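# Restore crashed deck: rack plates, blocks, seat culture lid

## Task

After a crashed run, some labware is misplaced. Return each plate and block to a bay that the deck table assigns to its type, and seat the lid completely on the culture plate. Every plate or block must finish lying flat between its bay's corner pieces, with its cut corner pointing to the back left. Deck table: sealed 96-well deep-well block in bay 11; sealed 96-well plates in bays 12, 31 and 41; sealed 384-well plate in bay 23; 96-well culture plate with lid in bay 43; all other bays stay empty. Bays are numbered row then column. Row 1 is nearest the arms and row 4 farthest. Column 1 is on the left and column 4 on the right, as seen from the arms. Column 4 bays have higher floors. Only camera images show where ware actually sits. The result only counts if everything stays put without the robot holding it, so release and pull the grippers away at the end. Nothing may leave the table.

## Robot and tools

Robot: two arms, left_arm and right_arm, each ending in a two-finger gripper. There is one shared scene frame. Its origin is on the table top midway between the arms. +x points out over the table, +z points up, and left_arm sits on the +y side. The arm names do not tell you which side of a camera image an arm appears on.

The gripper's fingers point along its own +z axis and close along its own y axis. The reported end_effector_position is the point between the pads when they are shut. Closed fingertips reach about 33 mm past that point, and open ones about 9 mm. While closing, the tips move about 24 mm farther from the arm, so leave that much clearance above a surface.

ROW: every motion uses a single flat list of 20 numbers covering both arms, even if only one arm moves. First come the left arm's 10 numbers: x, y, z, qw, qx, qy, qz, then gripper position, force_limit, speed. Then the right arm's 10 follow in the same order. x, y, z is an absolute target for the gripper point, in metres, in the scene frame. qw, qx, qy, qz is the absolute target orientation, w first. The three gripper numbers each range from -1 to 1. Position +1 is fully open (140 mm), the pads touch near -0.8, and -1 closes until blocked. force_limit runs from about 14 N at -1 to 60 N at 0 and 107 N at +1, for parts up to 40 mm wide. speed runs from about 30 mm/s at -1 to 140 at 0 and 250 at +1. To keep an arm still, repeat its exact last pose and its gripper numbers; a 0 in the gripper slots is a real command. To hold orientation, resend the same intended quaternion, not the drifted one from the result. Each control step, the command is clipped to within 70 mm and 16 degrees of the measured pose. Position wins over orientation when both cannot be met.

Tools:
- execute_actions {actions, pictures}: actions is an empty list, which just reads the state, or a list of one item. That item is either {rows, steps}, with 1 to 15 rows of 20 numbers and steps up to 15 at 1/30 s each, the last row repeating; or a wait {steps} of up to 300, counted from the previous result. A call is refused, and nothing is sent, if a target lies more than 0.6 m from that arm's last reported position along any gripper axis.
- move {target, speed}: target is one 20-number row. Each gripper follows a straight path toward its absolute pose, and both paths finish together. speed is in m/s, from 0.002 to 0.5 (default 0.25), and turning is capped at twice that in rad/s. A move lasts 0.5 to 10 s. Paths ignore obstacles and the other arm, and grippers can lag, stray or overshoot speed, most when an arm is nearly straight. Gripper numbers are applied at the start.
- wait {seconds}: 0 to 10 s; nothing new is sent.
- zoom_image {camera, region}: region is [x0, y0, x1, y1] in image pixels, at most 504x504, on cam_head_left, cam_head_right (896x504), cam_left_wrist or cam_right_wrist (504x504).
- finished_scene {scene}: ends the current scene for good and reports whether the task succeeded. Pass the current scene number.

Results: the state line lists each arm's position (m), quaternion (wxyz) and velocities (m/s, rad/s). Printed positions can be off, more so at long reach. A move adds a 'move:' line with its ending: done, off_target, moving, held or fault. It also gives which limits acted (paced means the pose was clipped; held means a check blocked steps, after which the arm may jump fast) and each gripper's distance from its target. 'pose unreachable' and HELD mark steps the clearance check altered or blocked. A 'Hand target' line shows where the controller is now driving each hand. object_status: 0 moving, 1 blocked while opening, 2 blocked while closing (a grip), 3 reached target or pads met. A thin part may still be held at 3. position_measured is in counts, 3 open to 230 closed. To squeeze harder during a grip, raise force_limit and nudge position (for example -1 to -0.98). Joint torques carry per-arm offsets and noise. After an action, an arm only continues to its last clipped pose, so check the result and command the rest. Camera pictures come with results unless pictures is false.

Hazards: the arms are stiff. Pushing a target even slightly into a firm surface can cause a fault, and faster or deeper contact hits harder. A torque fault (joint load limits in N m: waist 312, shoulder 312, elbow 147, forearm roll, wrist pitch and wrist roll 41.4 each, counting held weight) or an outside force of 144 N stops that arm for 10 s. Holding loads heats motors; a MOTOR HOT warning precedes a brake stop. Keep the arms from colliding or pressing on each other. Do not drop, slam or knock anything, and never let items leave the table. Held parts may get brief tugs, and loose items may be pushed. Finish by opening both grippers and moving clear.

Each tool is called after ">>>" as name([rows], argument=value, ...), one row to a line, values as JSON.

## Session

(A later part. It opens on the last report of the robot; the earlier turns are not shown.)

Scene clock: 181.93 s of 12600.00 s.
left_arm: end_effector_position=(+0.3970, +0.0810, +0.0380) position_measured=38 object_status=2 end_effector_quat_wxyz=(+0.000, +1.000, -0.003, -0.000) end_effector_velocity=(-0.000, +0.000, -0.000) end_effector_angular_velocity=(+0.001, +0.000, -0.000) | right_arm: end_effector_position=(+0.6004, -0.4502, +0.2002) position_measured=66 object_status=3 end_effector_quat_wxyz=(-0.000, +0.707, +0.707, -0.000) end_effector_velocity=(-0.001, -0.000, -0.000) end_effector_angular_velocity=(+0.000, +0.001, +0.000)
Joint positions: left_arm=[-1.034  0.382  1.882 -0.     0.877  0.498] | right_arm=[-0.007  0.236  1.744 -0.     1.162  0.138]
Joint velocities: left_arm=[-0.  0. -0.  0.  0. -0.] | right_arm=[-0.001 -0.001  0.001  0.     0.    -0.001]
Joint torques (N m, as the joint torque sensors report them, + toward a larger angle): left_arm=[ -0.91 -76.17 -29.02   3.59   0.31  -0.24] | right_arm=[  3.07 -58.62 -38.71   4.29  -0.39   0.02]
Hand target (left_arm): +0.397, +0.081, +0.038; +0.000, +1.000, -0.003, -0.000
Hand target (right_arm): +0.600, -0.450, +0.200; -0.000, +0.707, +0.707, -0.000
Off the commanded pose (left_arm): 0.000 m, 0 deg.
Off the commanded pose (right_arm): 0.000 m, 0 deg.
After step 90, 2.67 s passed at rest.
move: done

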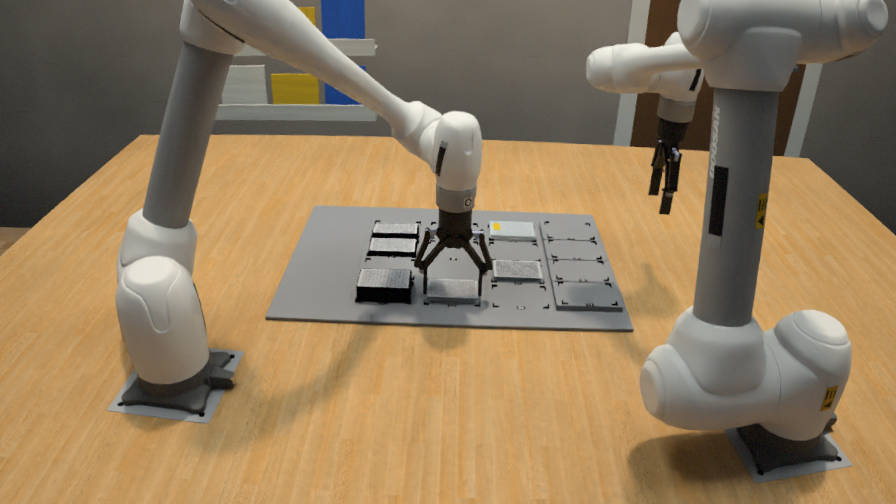

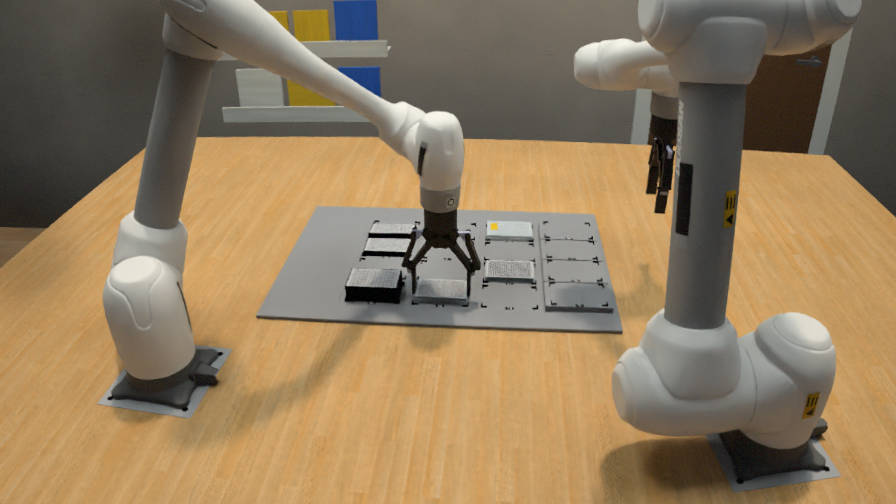

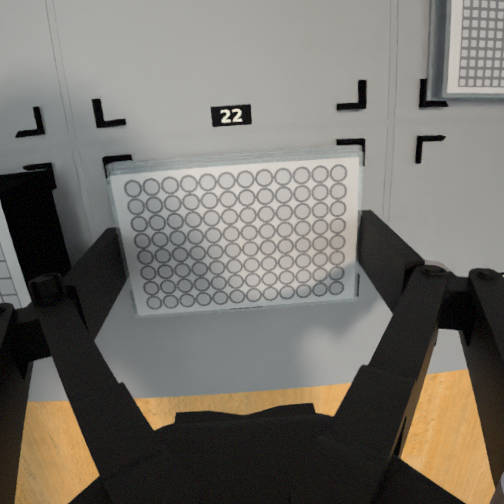

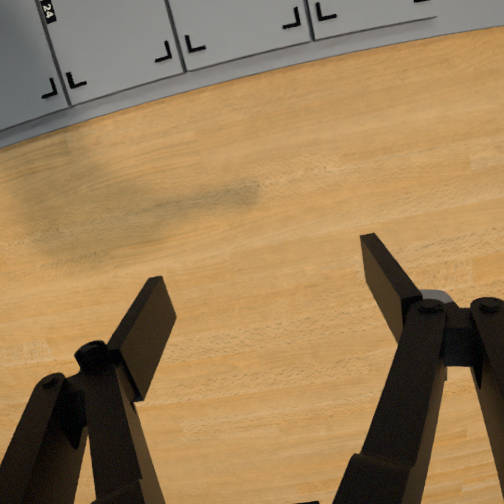

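>>> move(target=[0.3963,0.0812,0.032,0,1,-0.003,0,-0.98,-0.3,-0.7,0.6,-0.45,0.2,0,0.7071,0.7071,0,0.5,-0.6,-0.5], speed=0.01)

>>> execute_actions([
  {"rows":[[0.3963,0.0812,0.032,0,1,-0.003,0,0.9,-0.3,-0.5,0.6,-0.45,0.2,0,0.7071,0.7071,0,0.5,-0.6,-0.5]],"steps":10},
], pictures=false)

>>> move(target=[0.3963,0.0812,0.09,0,1,-0.003,0,0.9,-0.3,-0.5,0.6,-0.45,0.2,0,0.7071,0.7071,0,0.5,-0.6,-0.5], speed=0.15)

>>> move(target=[0.685,0.243,0.08,0,1,0,0,1,-0.3,-0.5,0.6,-0.45,0.2,0,0.7071,0.7071,0,0.5,-0.6,-0.5])

Scene clock: 190.87 s of 12600.00 s.
left_arm: end_effector_position=(+0.3964, +0.0811, +0.0322) position_measured=38 object_status=2 end_effector_quat_wxyz=(+0.000, +1.000, -0.003, +0.000) end_effector_velocity=(-0.000, +0.001, -0.002) end_effector_angular_velocity=(+0.002, +0.002, +0.002) | right_arm: end_effector_position=(+0.6000, -0.4500, +0.2000) position_measured=66 object_status=3 end_effector_quat_wxyz=(-0.000, +0.707, +0.707, -0.000) end_effector_velocity=(+0.000, -0.000, -0.000) end_effector_angular_velocity=(-0.001, -0.000, +0.000)
Joint positions: left_arm=[-1.034  0.388  1.887 -0.     0.867  0.497] | right_arm=[-0.007  0.236  1.745  0.     1.161  0.138]
Joint velocities: left_arm=[ 0.001  0.002  0.001 -0.002 -0.001  0.   ] | right_arm=[ 0.     0.    -0.    -0.001 -0.     0.   ]
Joint torques (N m, as the joint torque sensors report them, + toward a larger angle): left_arm=[ -5.12 -35.77  -8.21   3.04  -0.37  -0.24] | right_arm=[  1.9  -63.16 -38.82   4.46  -0.1   -0.11]
Hand target (left_arm): +0.396, +0.081, +0.032; +0.000, +1.000, -0.003, -0.000
Hand target (right_arm): +0.600, -0.450, +0.200; -0.000, +0.707, +0.707, +0.000
Off the commanded pose (left_arm): 0.000 m, 0 deg.
Off the commanded pose (right_arm): 0.000 m, 0 deg.
After step 90, 5.10 s passed at rest.
move: done

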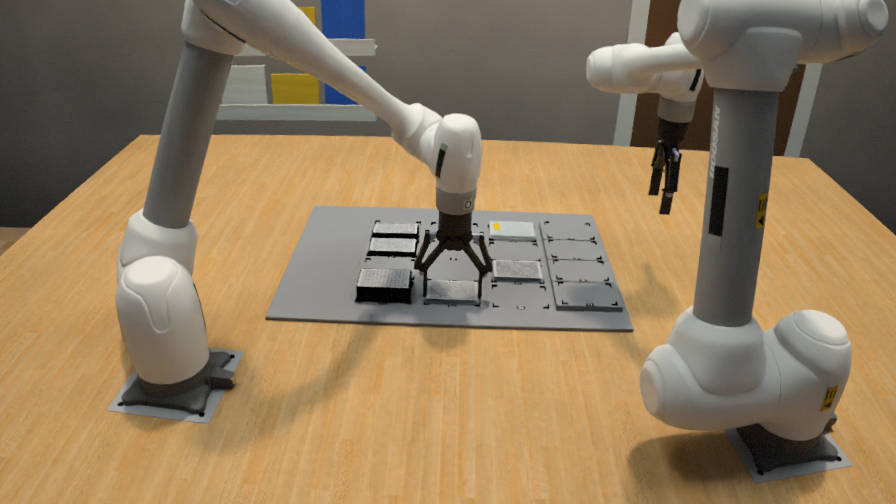

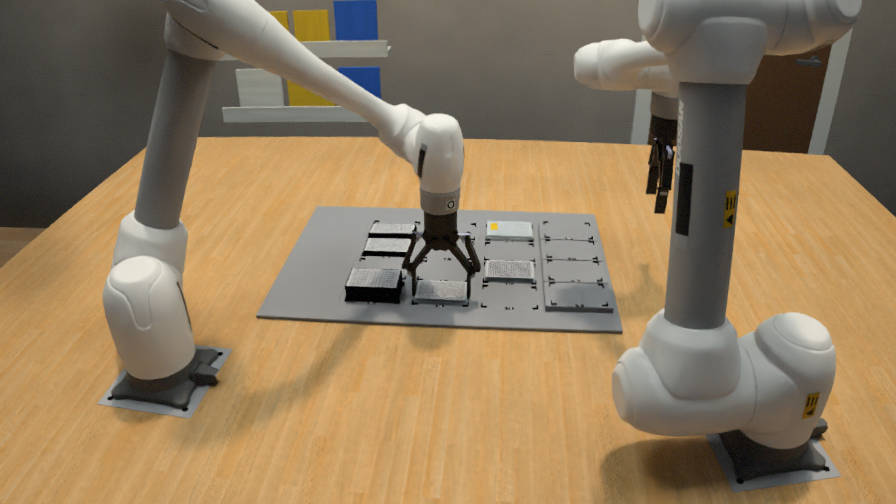

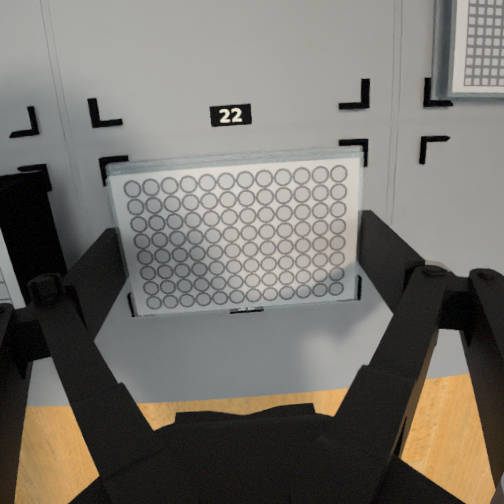

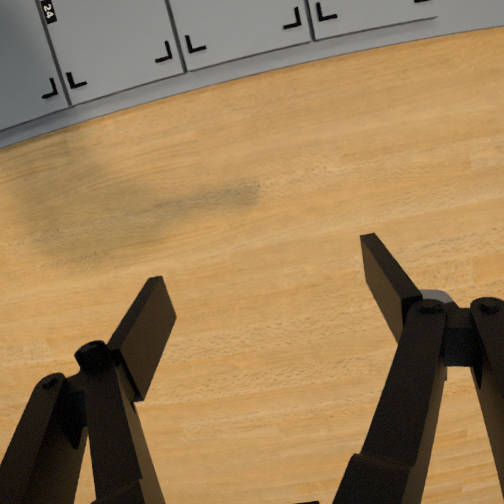

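Scene clock: 191.20 s of 12600.00 s.
left_arm: end_effector_position=(+0.3963, +0.0812, +0.0319) position_measured=16 object_status=0 end_effector_quat_wxyz=(-0.000, +1.000, -0.003, -0.000) end_effector_velocity=(-0.000, -0.001, +0.001) end_effector_angular_velocity=(-0.002, -0.001, +0.001) | right_arm: end_effector_position=(+0.6000, -0.4500, +0.2000) position_measured=66 object_status=3 end_effector_quat_wxyz=(-0.000, +0.707, +0.707, +0.000) end_effector_velocity=(-0.001, -0.000, +0.000) end_effector_angular_velocity=(+0.000, +0.000, -0.000)
Joint positions: left_arm=[-1.034  0.388  1.887 -0.     0.867  0.497] | right_arm=[-0.007  0.236  1.745  0.     1.161  0.138]
Joint velocities: left_arm=[-0.    -0.001 -0.    -0.001 -0.001 -0.001] | right_arm=[-0.    -0.001  0.001  0.     0.     0.   ]
Joint torques (N m, as the joint torque sensors report them, + toward a larger angle): left_arm=[ -1.42 -76.57 -28.07   3.51   0.36  -0.29] | right_arm=[ -0.09 -61.82 -38.86   4.23  -0.52  -0.32]
Hand target (left_arm): +0.396, +0.081, +0.032; +0.000, +1.000, -0.003, -0.000
Hand target (right_arm): +0.600, -0.450, +0.200; +0.000, +0.707, +0.707, +0.000
Off the commanded pose (left_arm): 0.000 m, 0 deg.
Off the commanded pose (right_arm): 0.000 m, 0 deg.
Steps of this call (steps 1 to 10: all 10 steps of this action). Readings (end_effector_position | what the end effector reports):
1: left_arm (+0.3963, +0.0811, +0.0322) | right_arm (+0.6000, -0.4500, +0.2000) | left_arm position_measured=38 object_status=0 | right_arm position_measured=66 object_status=3
2: left_arm (+0.3963, +0.0813, +0.0319) | right_arm (+0.6000, -0.4500, +0.2000) | left_arm position_measured=38 object_status=0 | right_arm position_measured=66 object_status=3
4: left_arm (+0.3961, +0.0815, +0.0315) | right_arm (+0.6000, -0.4500, +0.2000) | left_arm position_measured=26 object_status=0 | right_arm position_measured=66 object_status=3
8: left_arm (+0.3962, +0.0813, +0.0317) | right_arm (+0.6000, -0.4500, +0.2000) | left_arm position_measured=16 object_status=0 | right_arm position_measured=66 object_status=3
10: the state above

Scene clock: 192.27 s of 12600.00 s.
left_arm: end_effector_position=(+0.3962, +0.0813, +0.0899) position_measured=16 object_status=3 end_effector_quat_wxyz=(-0.000, +1.000, -0.003, +0.000) end_effector_velocity=(+0.001, -0.000, +0.001) end_effector_angular_velocity=(-0.001, -0.002, +0.000) | right_arm: end_effector_position=(+0.6000, -0.4500, +0.2000) position_measured=66 object_status=3 end_effector_quat_wxyz=(-0.000, +0.707, +0.707, +0.000) end_effector_velocity=(-0.000, +0.000, +0.000) end_effector_angular_velocity=(+0.000, -0.000, -0.000)
Joint positions: left_arm=[-1.034  0.329  1.845  0.     0.968  0.497] | right_arm=[-0.007  0.236  1.745  0.     1.161  0.138]
Joint velocities: left_arm=[ 0.001 -0.001 -0.001  0.002  0.001 -0.001] | right_arm=[ 0.    -0.001  0.     0.     0.     0.   ]
Joint torques (N m, as the joint torque sensors report them, + toward a larger angle): left_arm=[ -1.08 -72.26 -31.55   3.82   0.26  -0.27] | right_arm=[  1.41 -61.83 -39.74   4.12  -0.48  -0.42]
Hand target (left_arm): +0.396, +0.081, +0.090; -0.000, +1.000, -0.003, +0.000
Hand target (right_arm): +0.600, -0.450, +0.200; -0.000, +0.707, +0.707, +0.000
Off the commanded pose (left_arm): 0.000 m, 0 deg.
Off the commanded pose (right_arm): 0.000 m, 0 deg.
move: done

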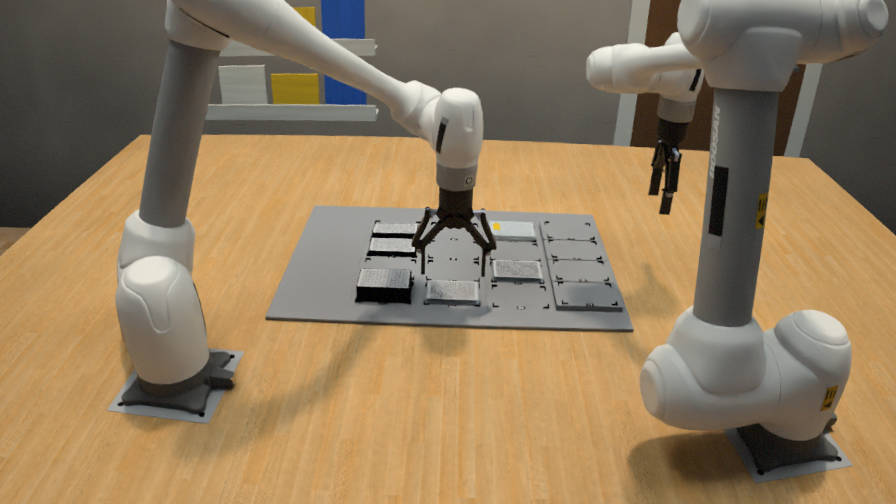

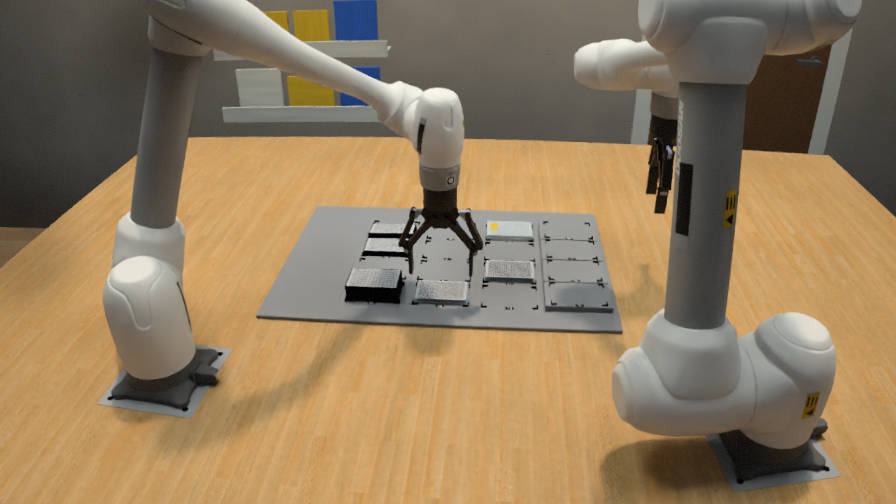

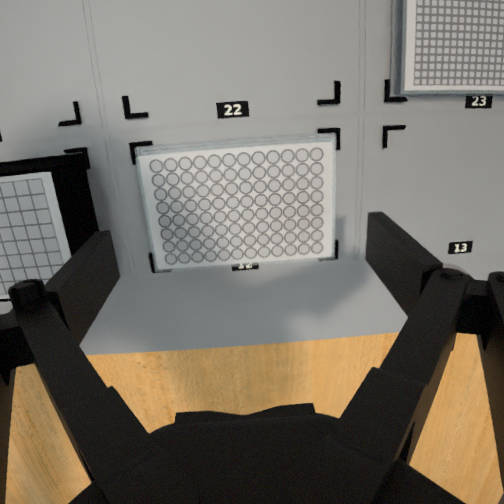

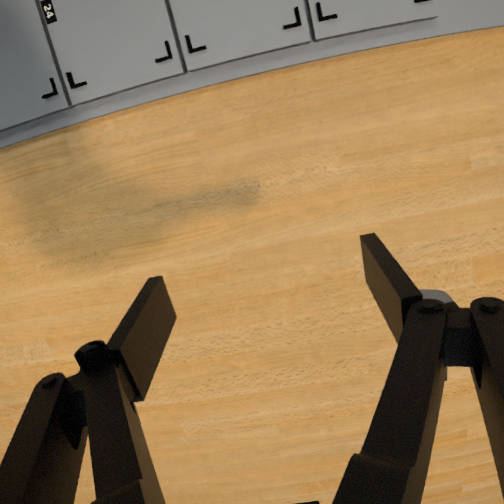

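Scene clock: 194.03 s of 12600.00 s.
left_arm: end_effector_position=(+0.6851, +0.2432, +0.0801) position_measured=3 object_status=3 end_effector_quat_wxyz=(-0.001, +1.000, -0.000, +0.000) end_effector_velocity=(+0.001, +0.000, +0.000) end_effector_angular_velocity=(-0.000, +0.000, +0.001) | right_arm: end_effector_position=(+0.6000, -0.4500, +0.2000) position_measured=66 object_status=3 end_effector_quat_wxyz=(-0.000, +0.707, +0.707, +0.000) end_effector_velocity=(-0.000, -0.000, -0.001) end_effector_angular_velocity=(-0.000, +0.001, -0.000)
Joint positions: left_arm=[-0.571  0.458  1.671  0.002  1.013  0.953] | right_arm=[-0.007  0.236  1.745  0.     1.161  0.138]
Joint velocities: left_arm=[ 0.002  0.001 -0.002 -0.001  0.001  0.001] | right_arm=[-0.     0.001  0.001 -0.    -0.     0.   ]
Joint torques (N m, as the joint torque sensors report them, + toward a larger angle): left_arm=[  0.5  -85.39 -32.18   3.82   0.39  -0.69] | right_arm=[  1.55 -62.68 -39.19   4.42  -0.08  -0.64]
Hand target (left_arm): +0.685, +0.243, +0.080; -0.001, +1.000, +0.000, +0.000
Hand target (right_arm): +0.600, -0.450, +0.200; -0.000, +0.707, +0.707, +0.000
Off the commanded pose (left_arm): 0.000 m, 0 deg.
Off the commanded pose (right_arm): 0.000 m, 0 deg.
move: done

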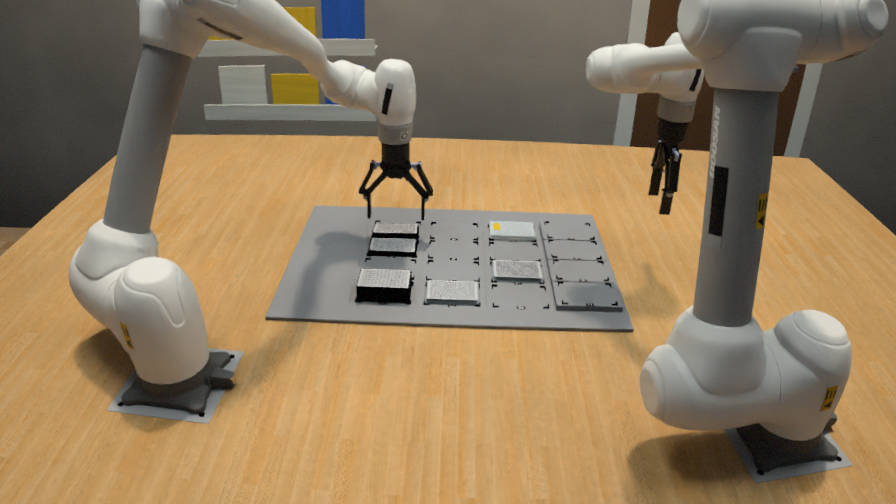

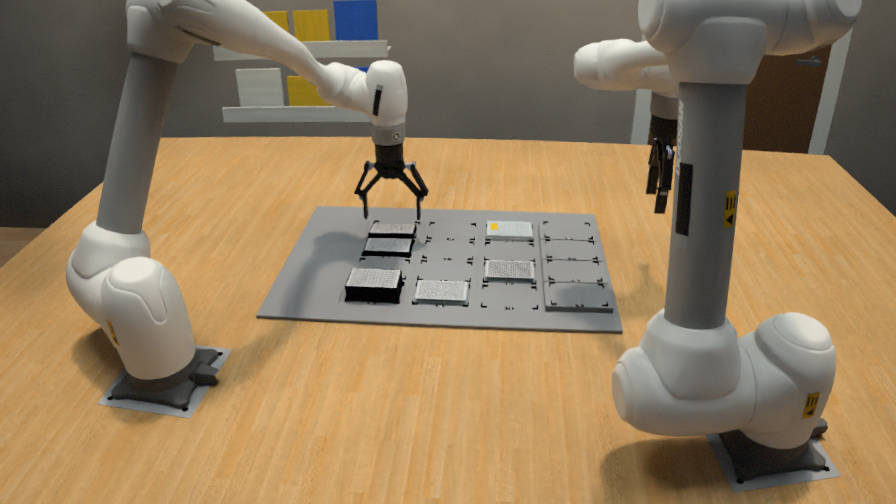

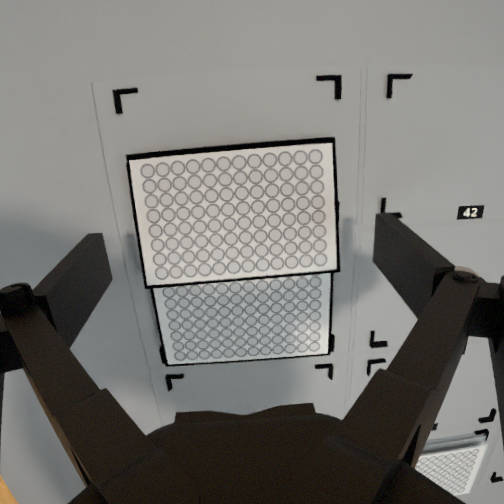

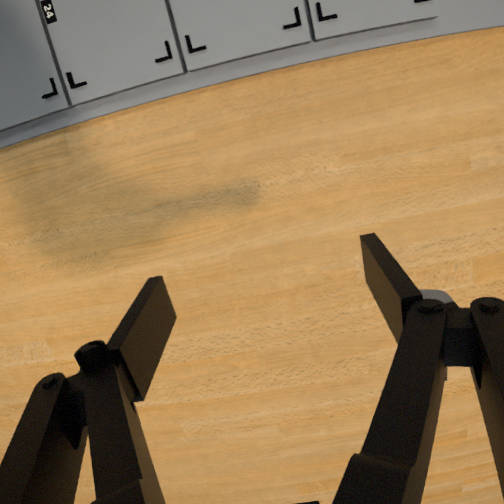

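>>> execute_actions(actions=[])

>>> move(target=[0.685,0.244,0.044,0,1,0.008,0,1,-0.3,-0.7,0.6,-0.45,0.2,0,0.7071,0.7071,0,0.5,-0.6,-0.5], speed=0.05)

Scene clock: 212.47 s of 12600.00 s.
left_arm: end_effector_position=(+0.6852, +0.2432, +0.0801) position_measured=3 object_status=3 end_effector_quat_wxyz=(-0.001, +1.000, +0.000, +0.000) end_effector_velocity=(-0.000, -0.000, -0.000) end_effector_angular_velocity=(-0.000, +0.000, +0.001) | right_arm: end_effector_position=(+0.6000, -0.4500, +0.2000) position_measured=66 object_status=3 end_effector_quat_wxyz=(-0.000, +0.707, +0.707, +0.000) end_effector_velocity=(-0.000, -0.000, +0.001) end_effector_angular_velocity=(+0.001, -0.000, -0.001)
Joint positions: left_arm=[-0.571  0.458  1.671  0.002  1.013  0.953] | right_arm=[-0.007  0.236  1.745  0.     1.161  0.138]
Joint velocities: left_arm=[-0.     0.     0.    -0.    -0.    -0.001] | right_arm=[-0.001 -0.001  0.     0.001  0.    -0.   ]
Joint torques (N m, as the joint torque sensors report them, + toward a larger angle): left_arm=[ -1.23 -85.52 -31.61   4.01   0.19  -0.36] | right_arm=[  2.65 -61.96 -39.16   4.27  -0.19  -0.23]
Hand target (left_arm): +0.685, +0.243, +0.080; -0.001, +1.000, +0.000, +0.000
Hand target (right_arm): +0.600, -0.450, +0.200; -0.000, +0.707, +0.707, +0.000
Off the commanded pose (left_arm): 0.000 m, 0 deg.
Off the commanded pose (right_arm): 0.000 m, 0 deg.
Steps of this call (steps 1 to 90: nothing new was sent; then 15.43 s passed at rest). Readings (end_effector_position | what the end effector reports):
1: left_arm (+0.6852, +0.2432, +0.0801) | right_arm (+0.6000, -0.4500, +0.2000) | left_arm position_measured=3 object_status=3 | right_arm position_measured=66 object_status=3
2: left_arm (+0.6852, +0.2432, +0.0801) | right_arm (+0.6000, -0.4500, +0.2000) | left_arm position_measured=3 object_status=3 | right_arm position_measured=66 object_status=3
4: left_arm (+0.6852, +0.2432, +0.0801) | right_arm (+0.6000, -0.4500, +0.2000) | left_arm position_measured=3 object_status=3 | right_arm position_measured=66 object_status=3
8: left_arm (+0.6852, +0.2432, +0.0801) | right_arm (+0.6000, -0.4500, +0.2000) | left_arm position_measured=3 object_status=3 | right_arm position_measured=66 object_status=3
90: the state above

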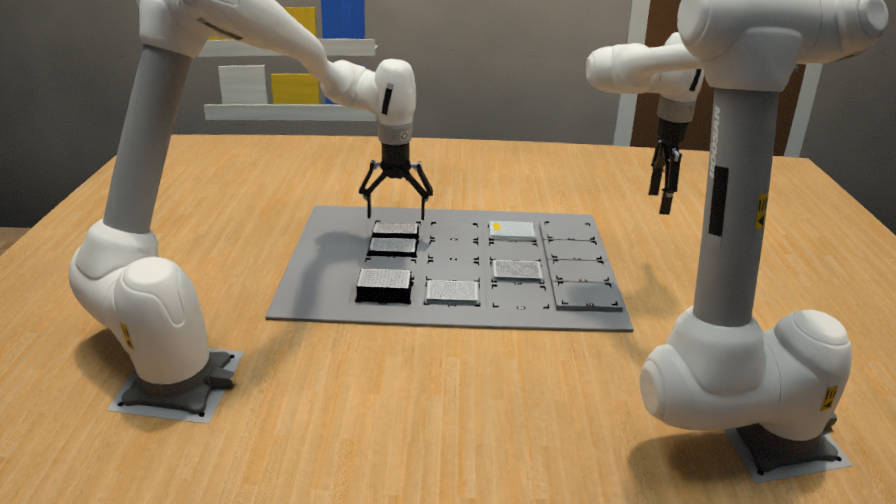

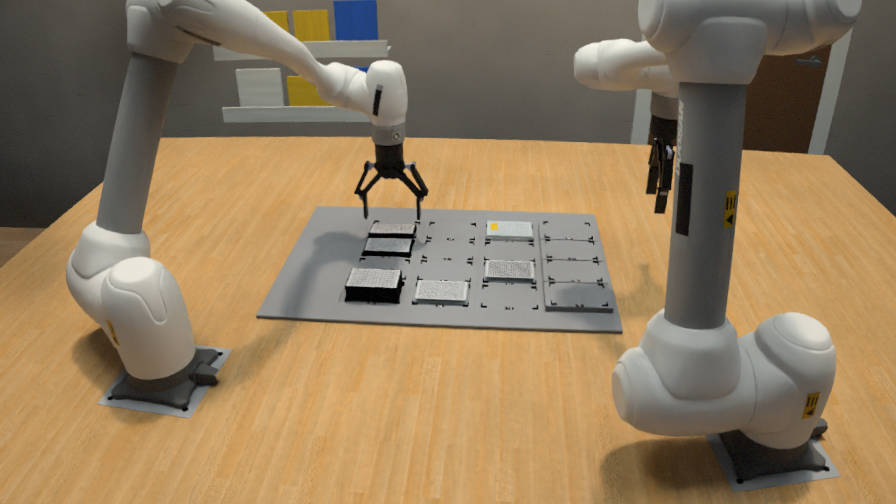

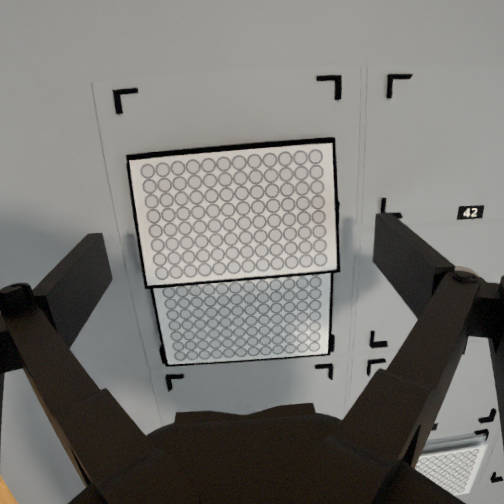

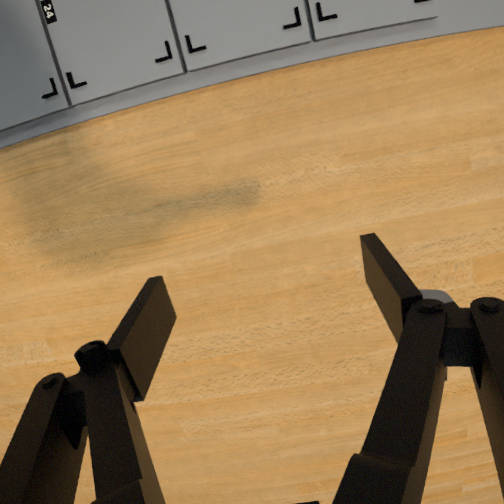

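Scene clock: 213.50 s of 12600.00 s.
left_arm: end_effector_position=(+0.6850, +0.2440, +0.0441) position_measured=3 object_status=3 end_effector_quat_wxyz=(+0.000, +1.000, +0.008, -0.000) end_effector_velocity=(-0.000, -0.001, -0.001) end_effector_angular_velocity=(-0.001, -0.000, +0.001) | right_arm: end_effector_position=(+0.6000, -0.4500, +0.2000) position_measured=66 object_status=3 end_effector_quat_wxyz=(-0.000, +0.707, +0.707, +0.000) end_effector_velocity=(+0.000, -0.001, -0.000) end_effector_angular_velocity=(-0.000, +0.000, -0.001)
Joint positions: left_arm=[-0.57   0.49   1.697 -0.     0.955  0.939] | right_arm=[-0.007  0.236  1.745  0.     1.161  0.138]
Joint velocities: left_arm=[-0.     0.001  0.001 -0.001 -0.003  0.   ] | right_arm=[-0.001  0.001 -0.    -0.    -0.    -0.   ]
Joint torques (N m, as the joint torque sensors report them, + toward a larger angle): left_arm=[ -0.5  -86.69 -30.5    3.67   0.23  -0.13] | right_arm=[  0.47 -61.08 -38.67   4.64  -0.18  -0.42]
Hand target (left_arm): +0.685, +0.244, +0.044; +0.000, +1.000, +0.008, -0.000
Hand target (right_arm): +0.600, -0.450, +0.200; -0.000, +0.707, +0.707, +0.000
Off the commanded pose (left_arm): 0.000 m, 0 deg.
Off the commanded pose (right_arm): 0.000 m, 0 deg.
move: done

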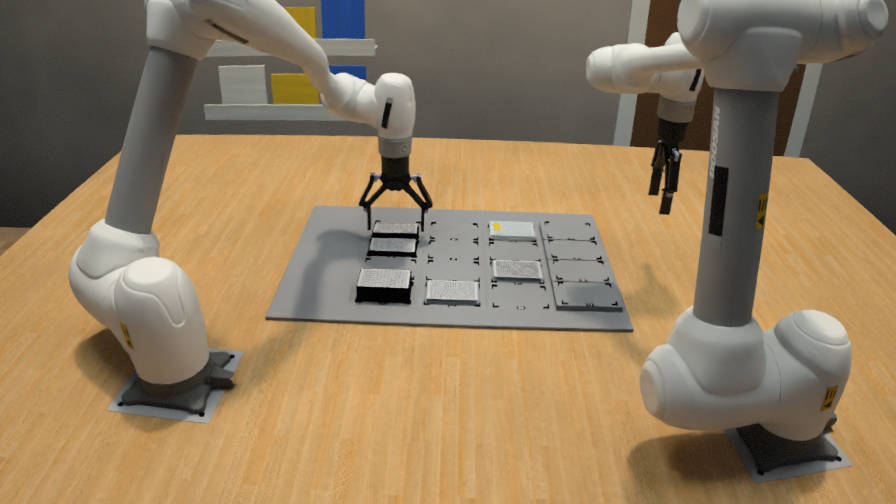

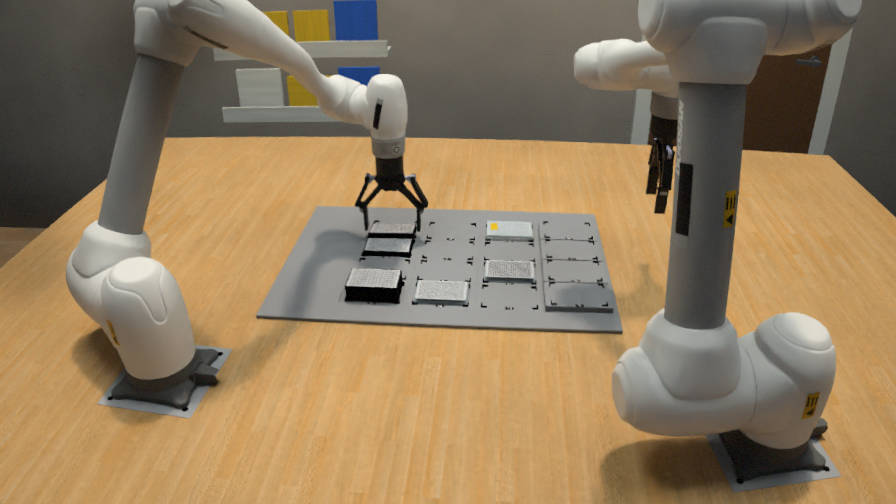

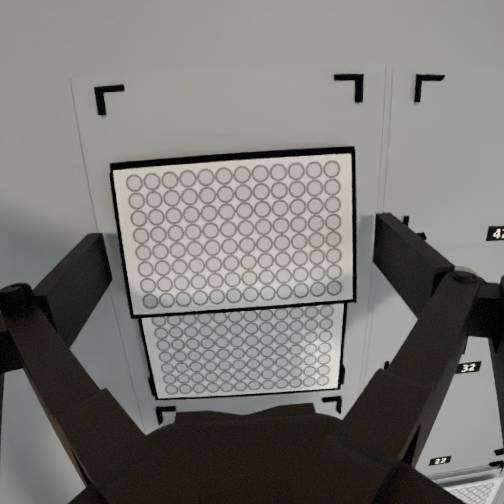

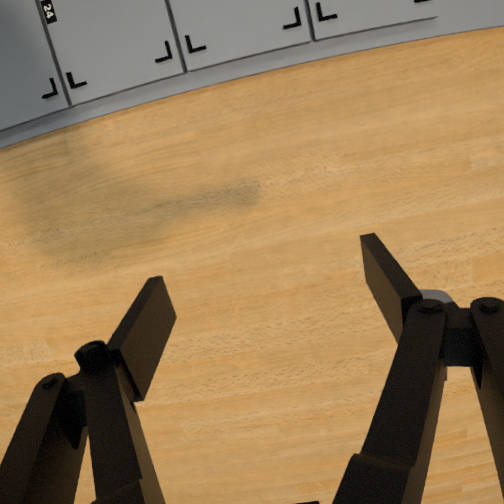

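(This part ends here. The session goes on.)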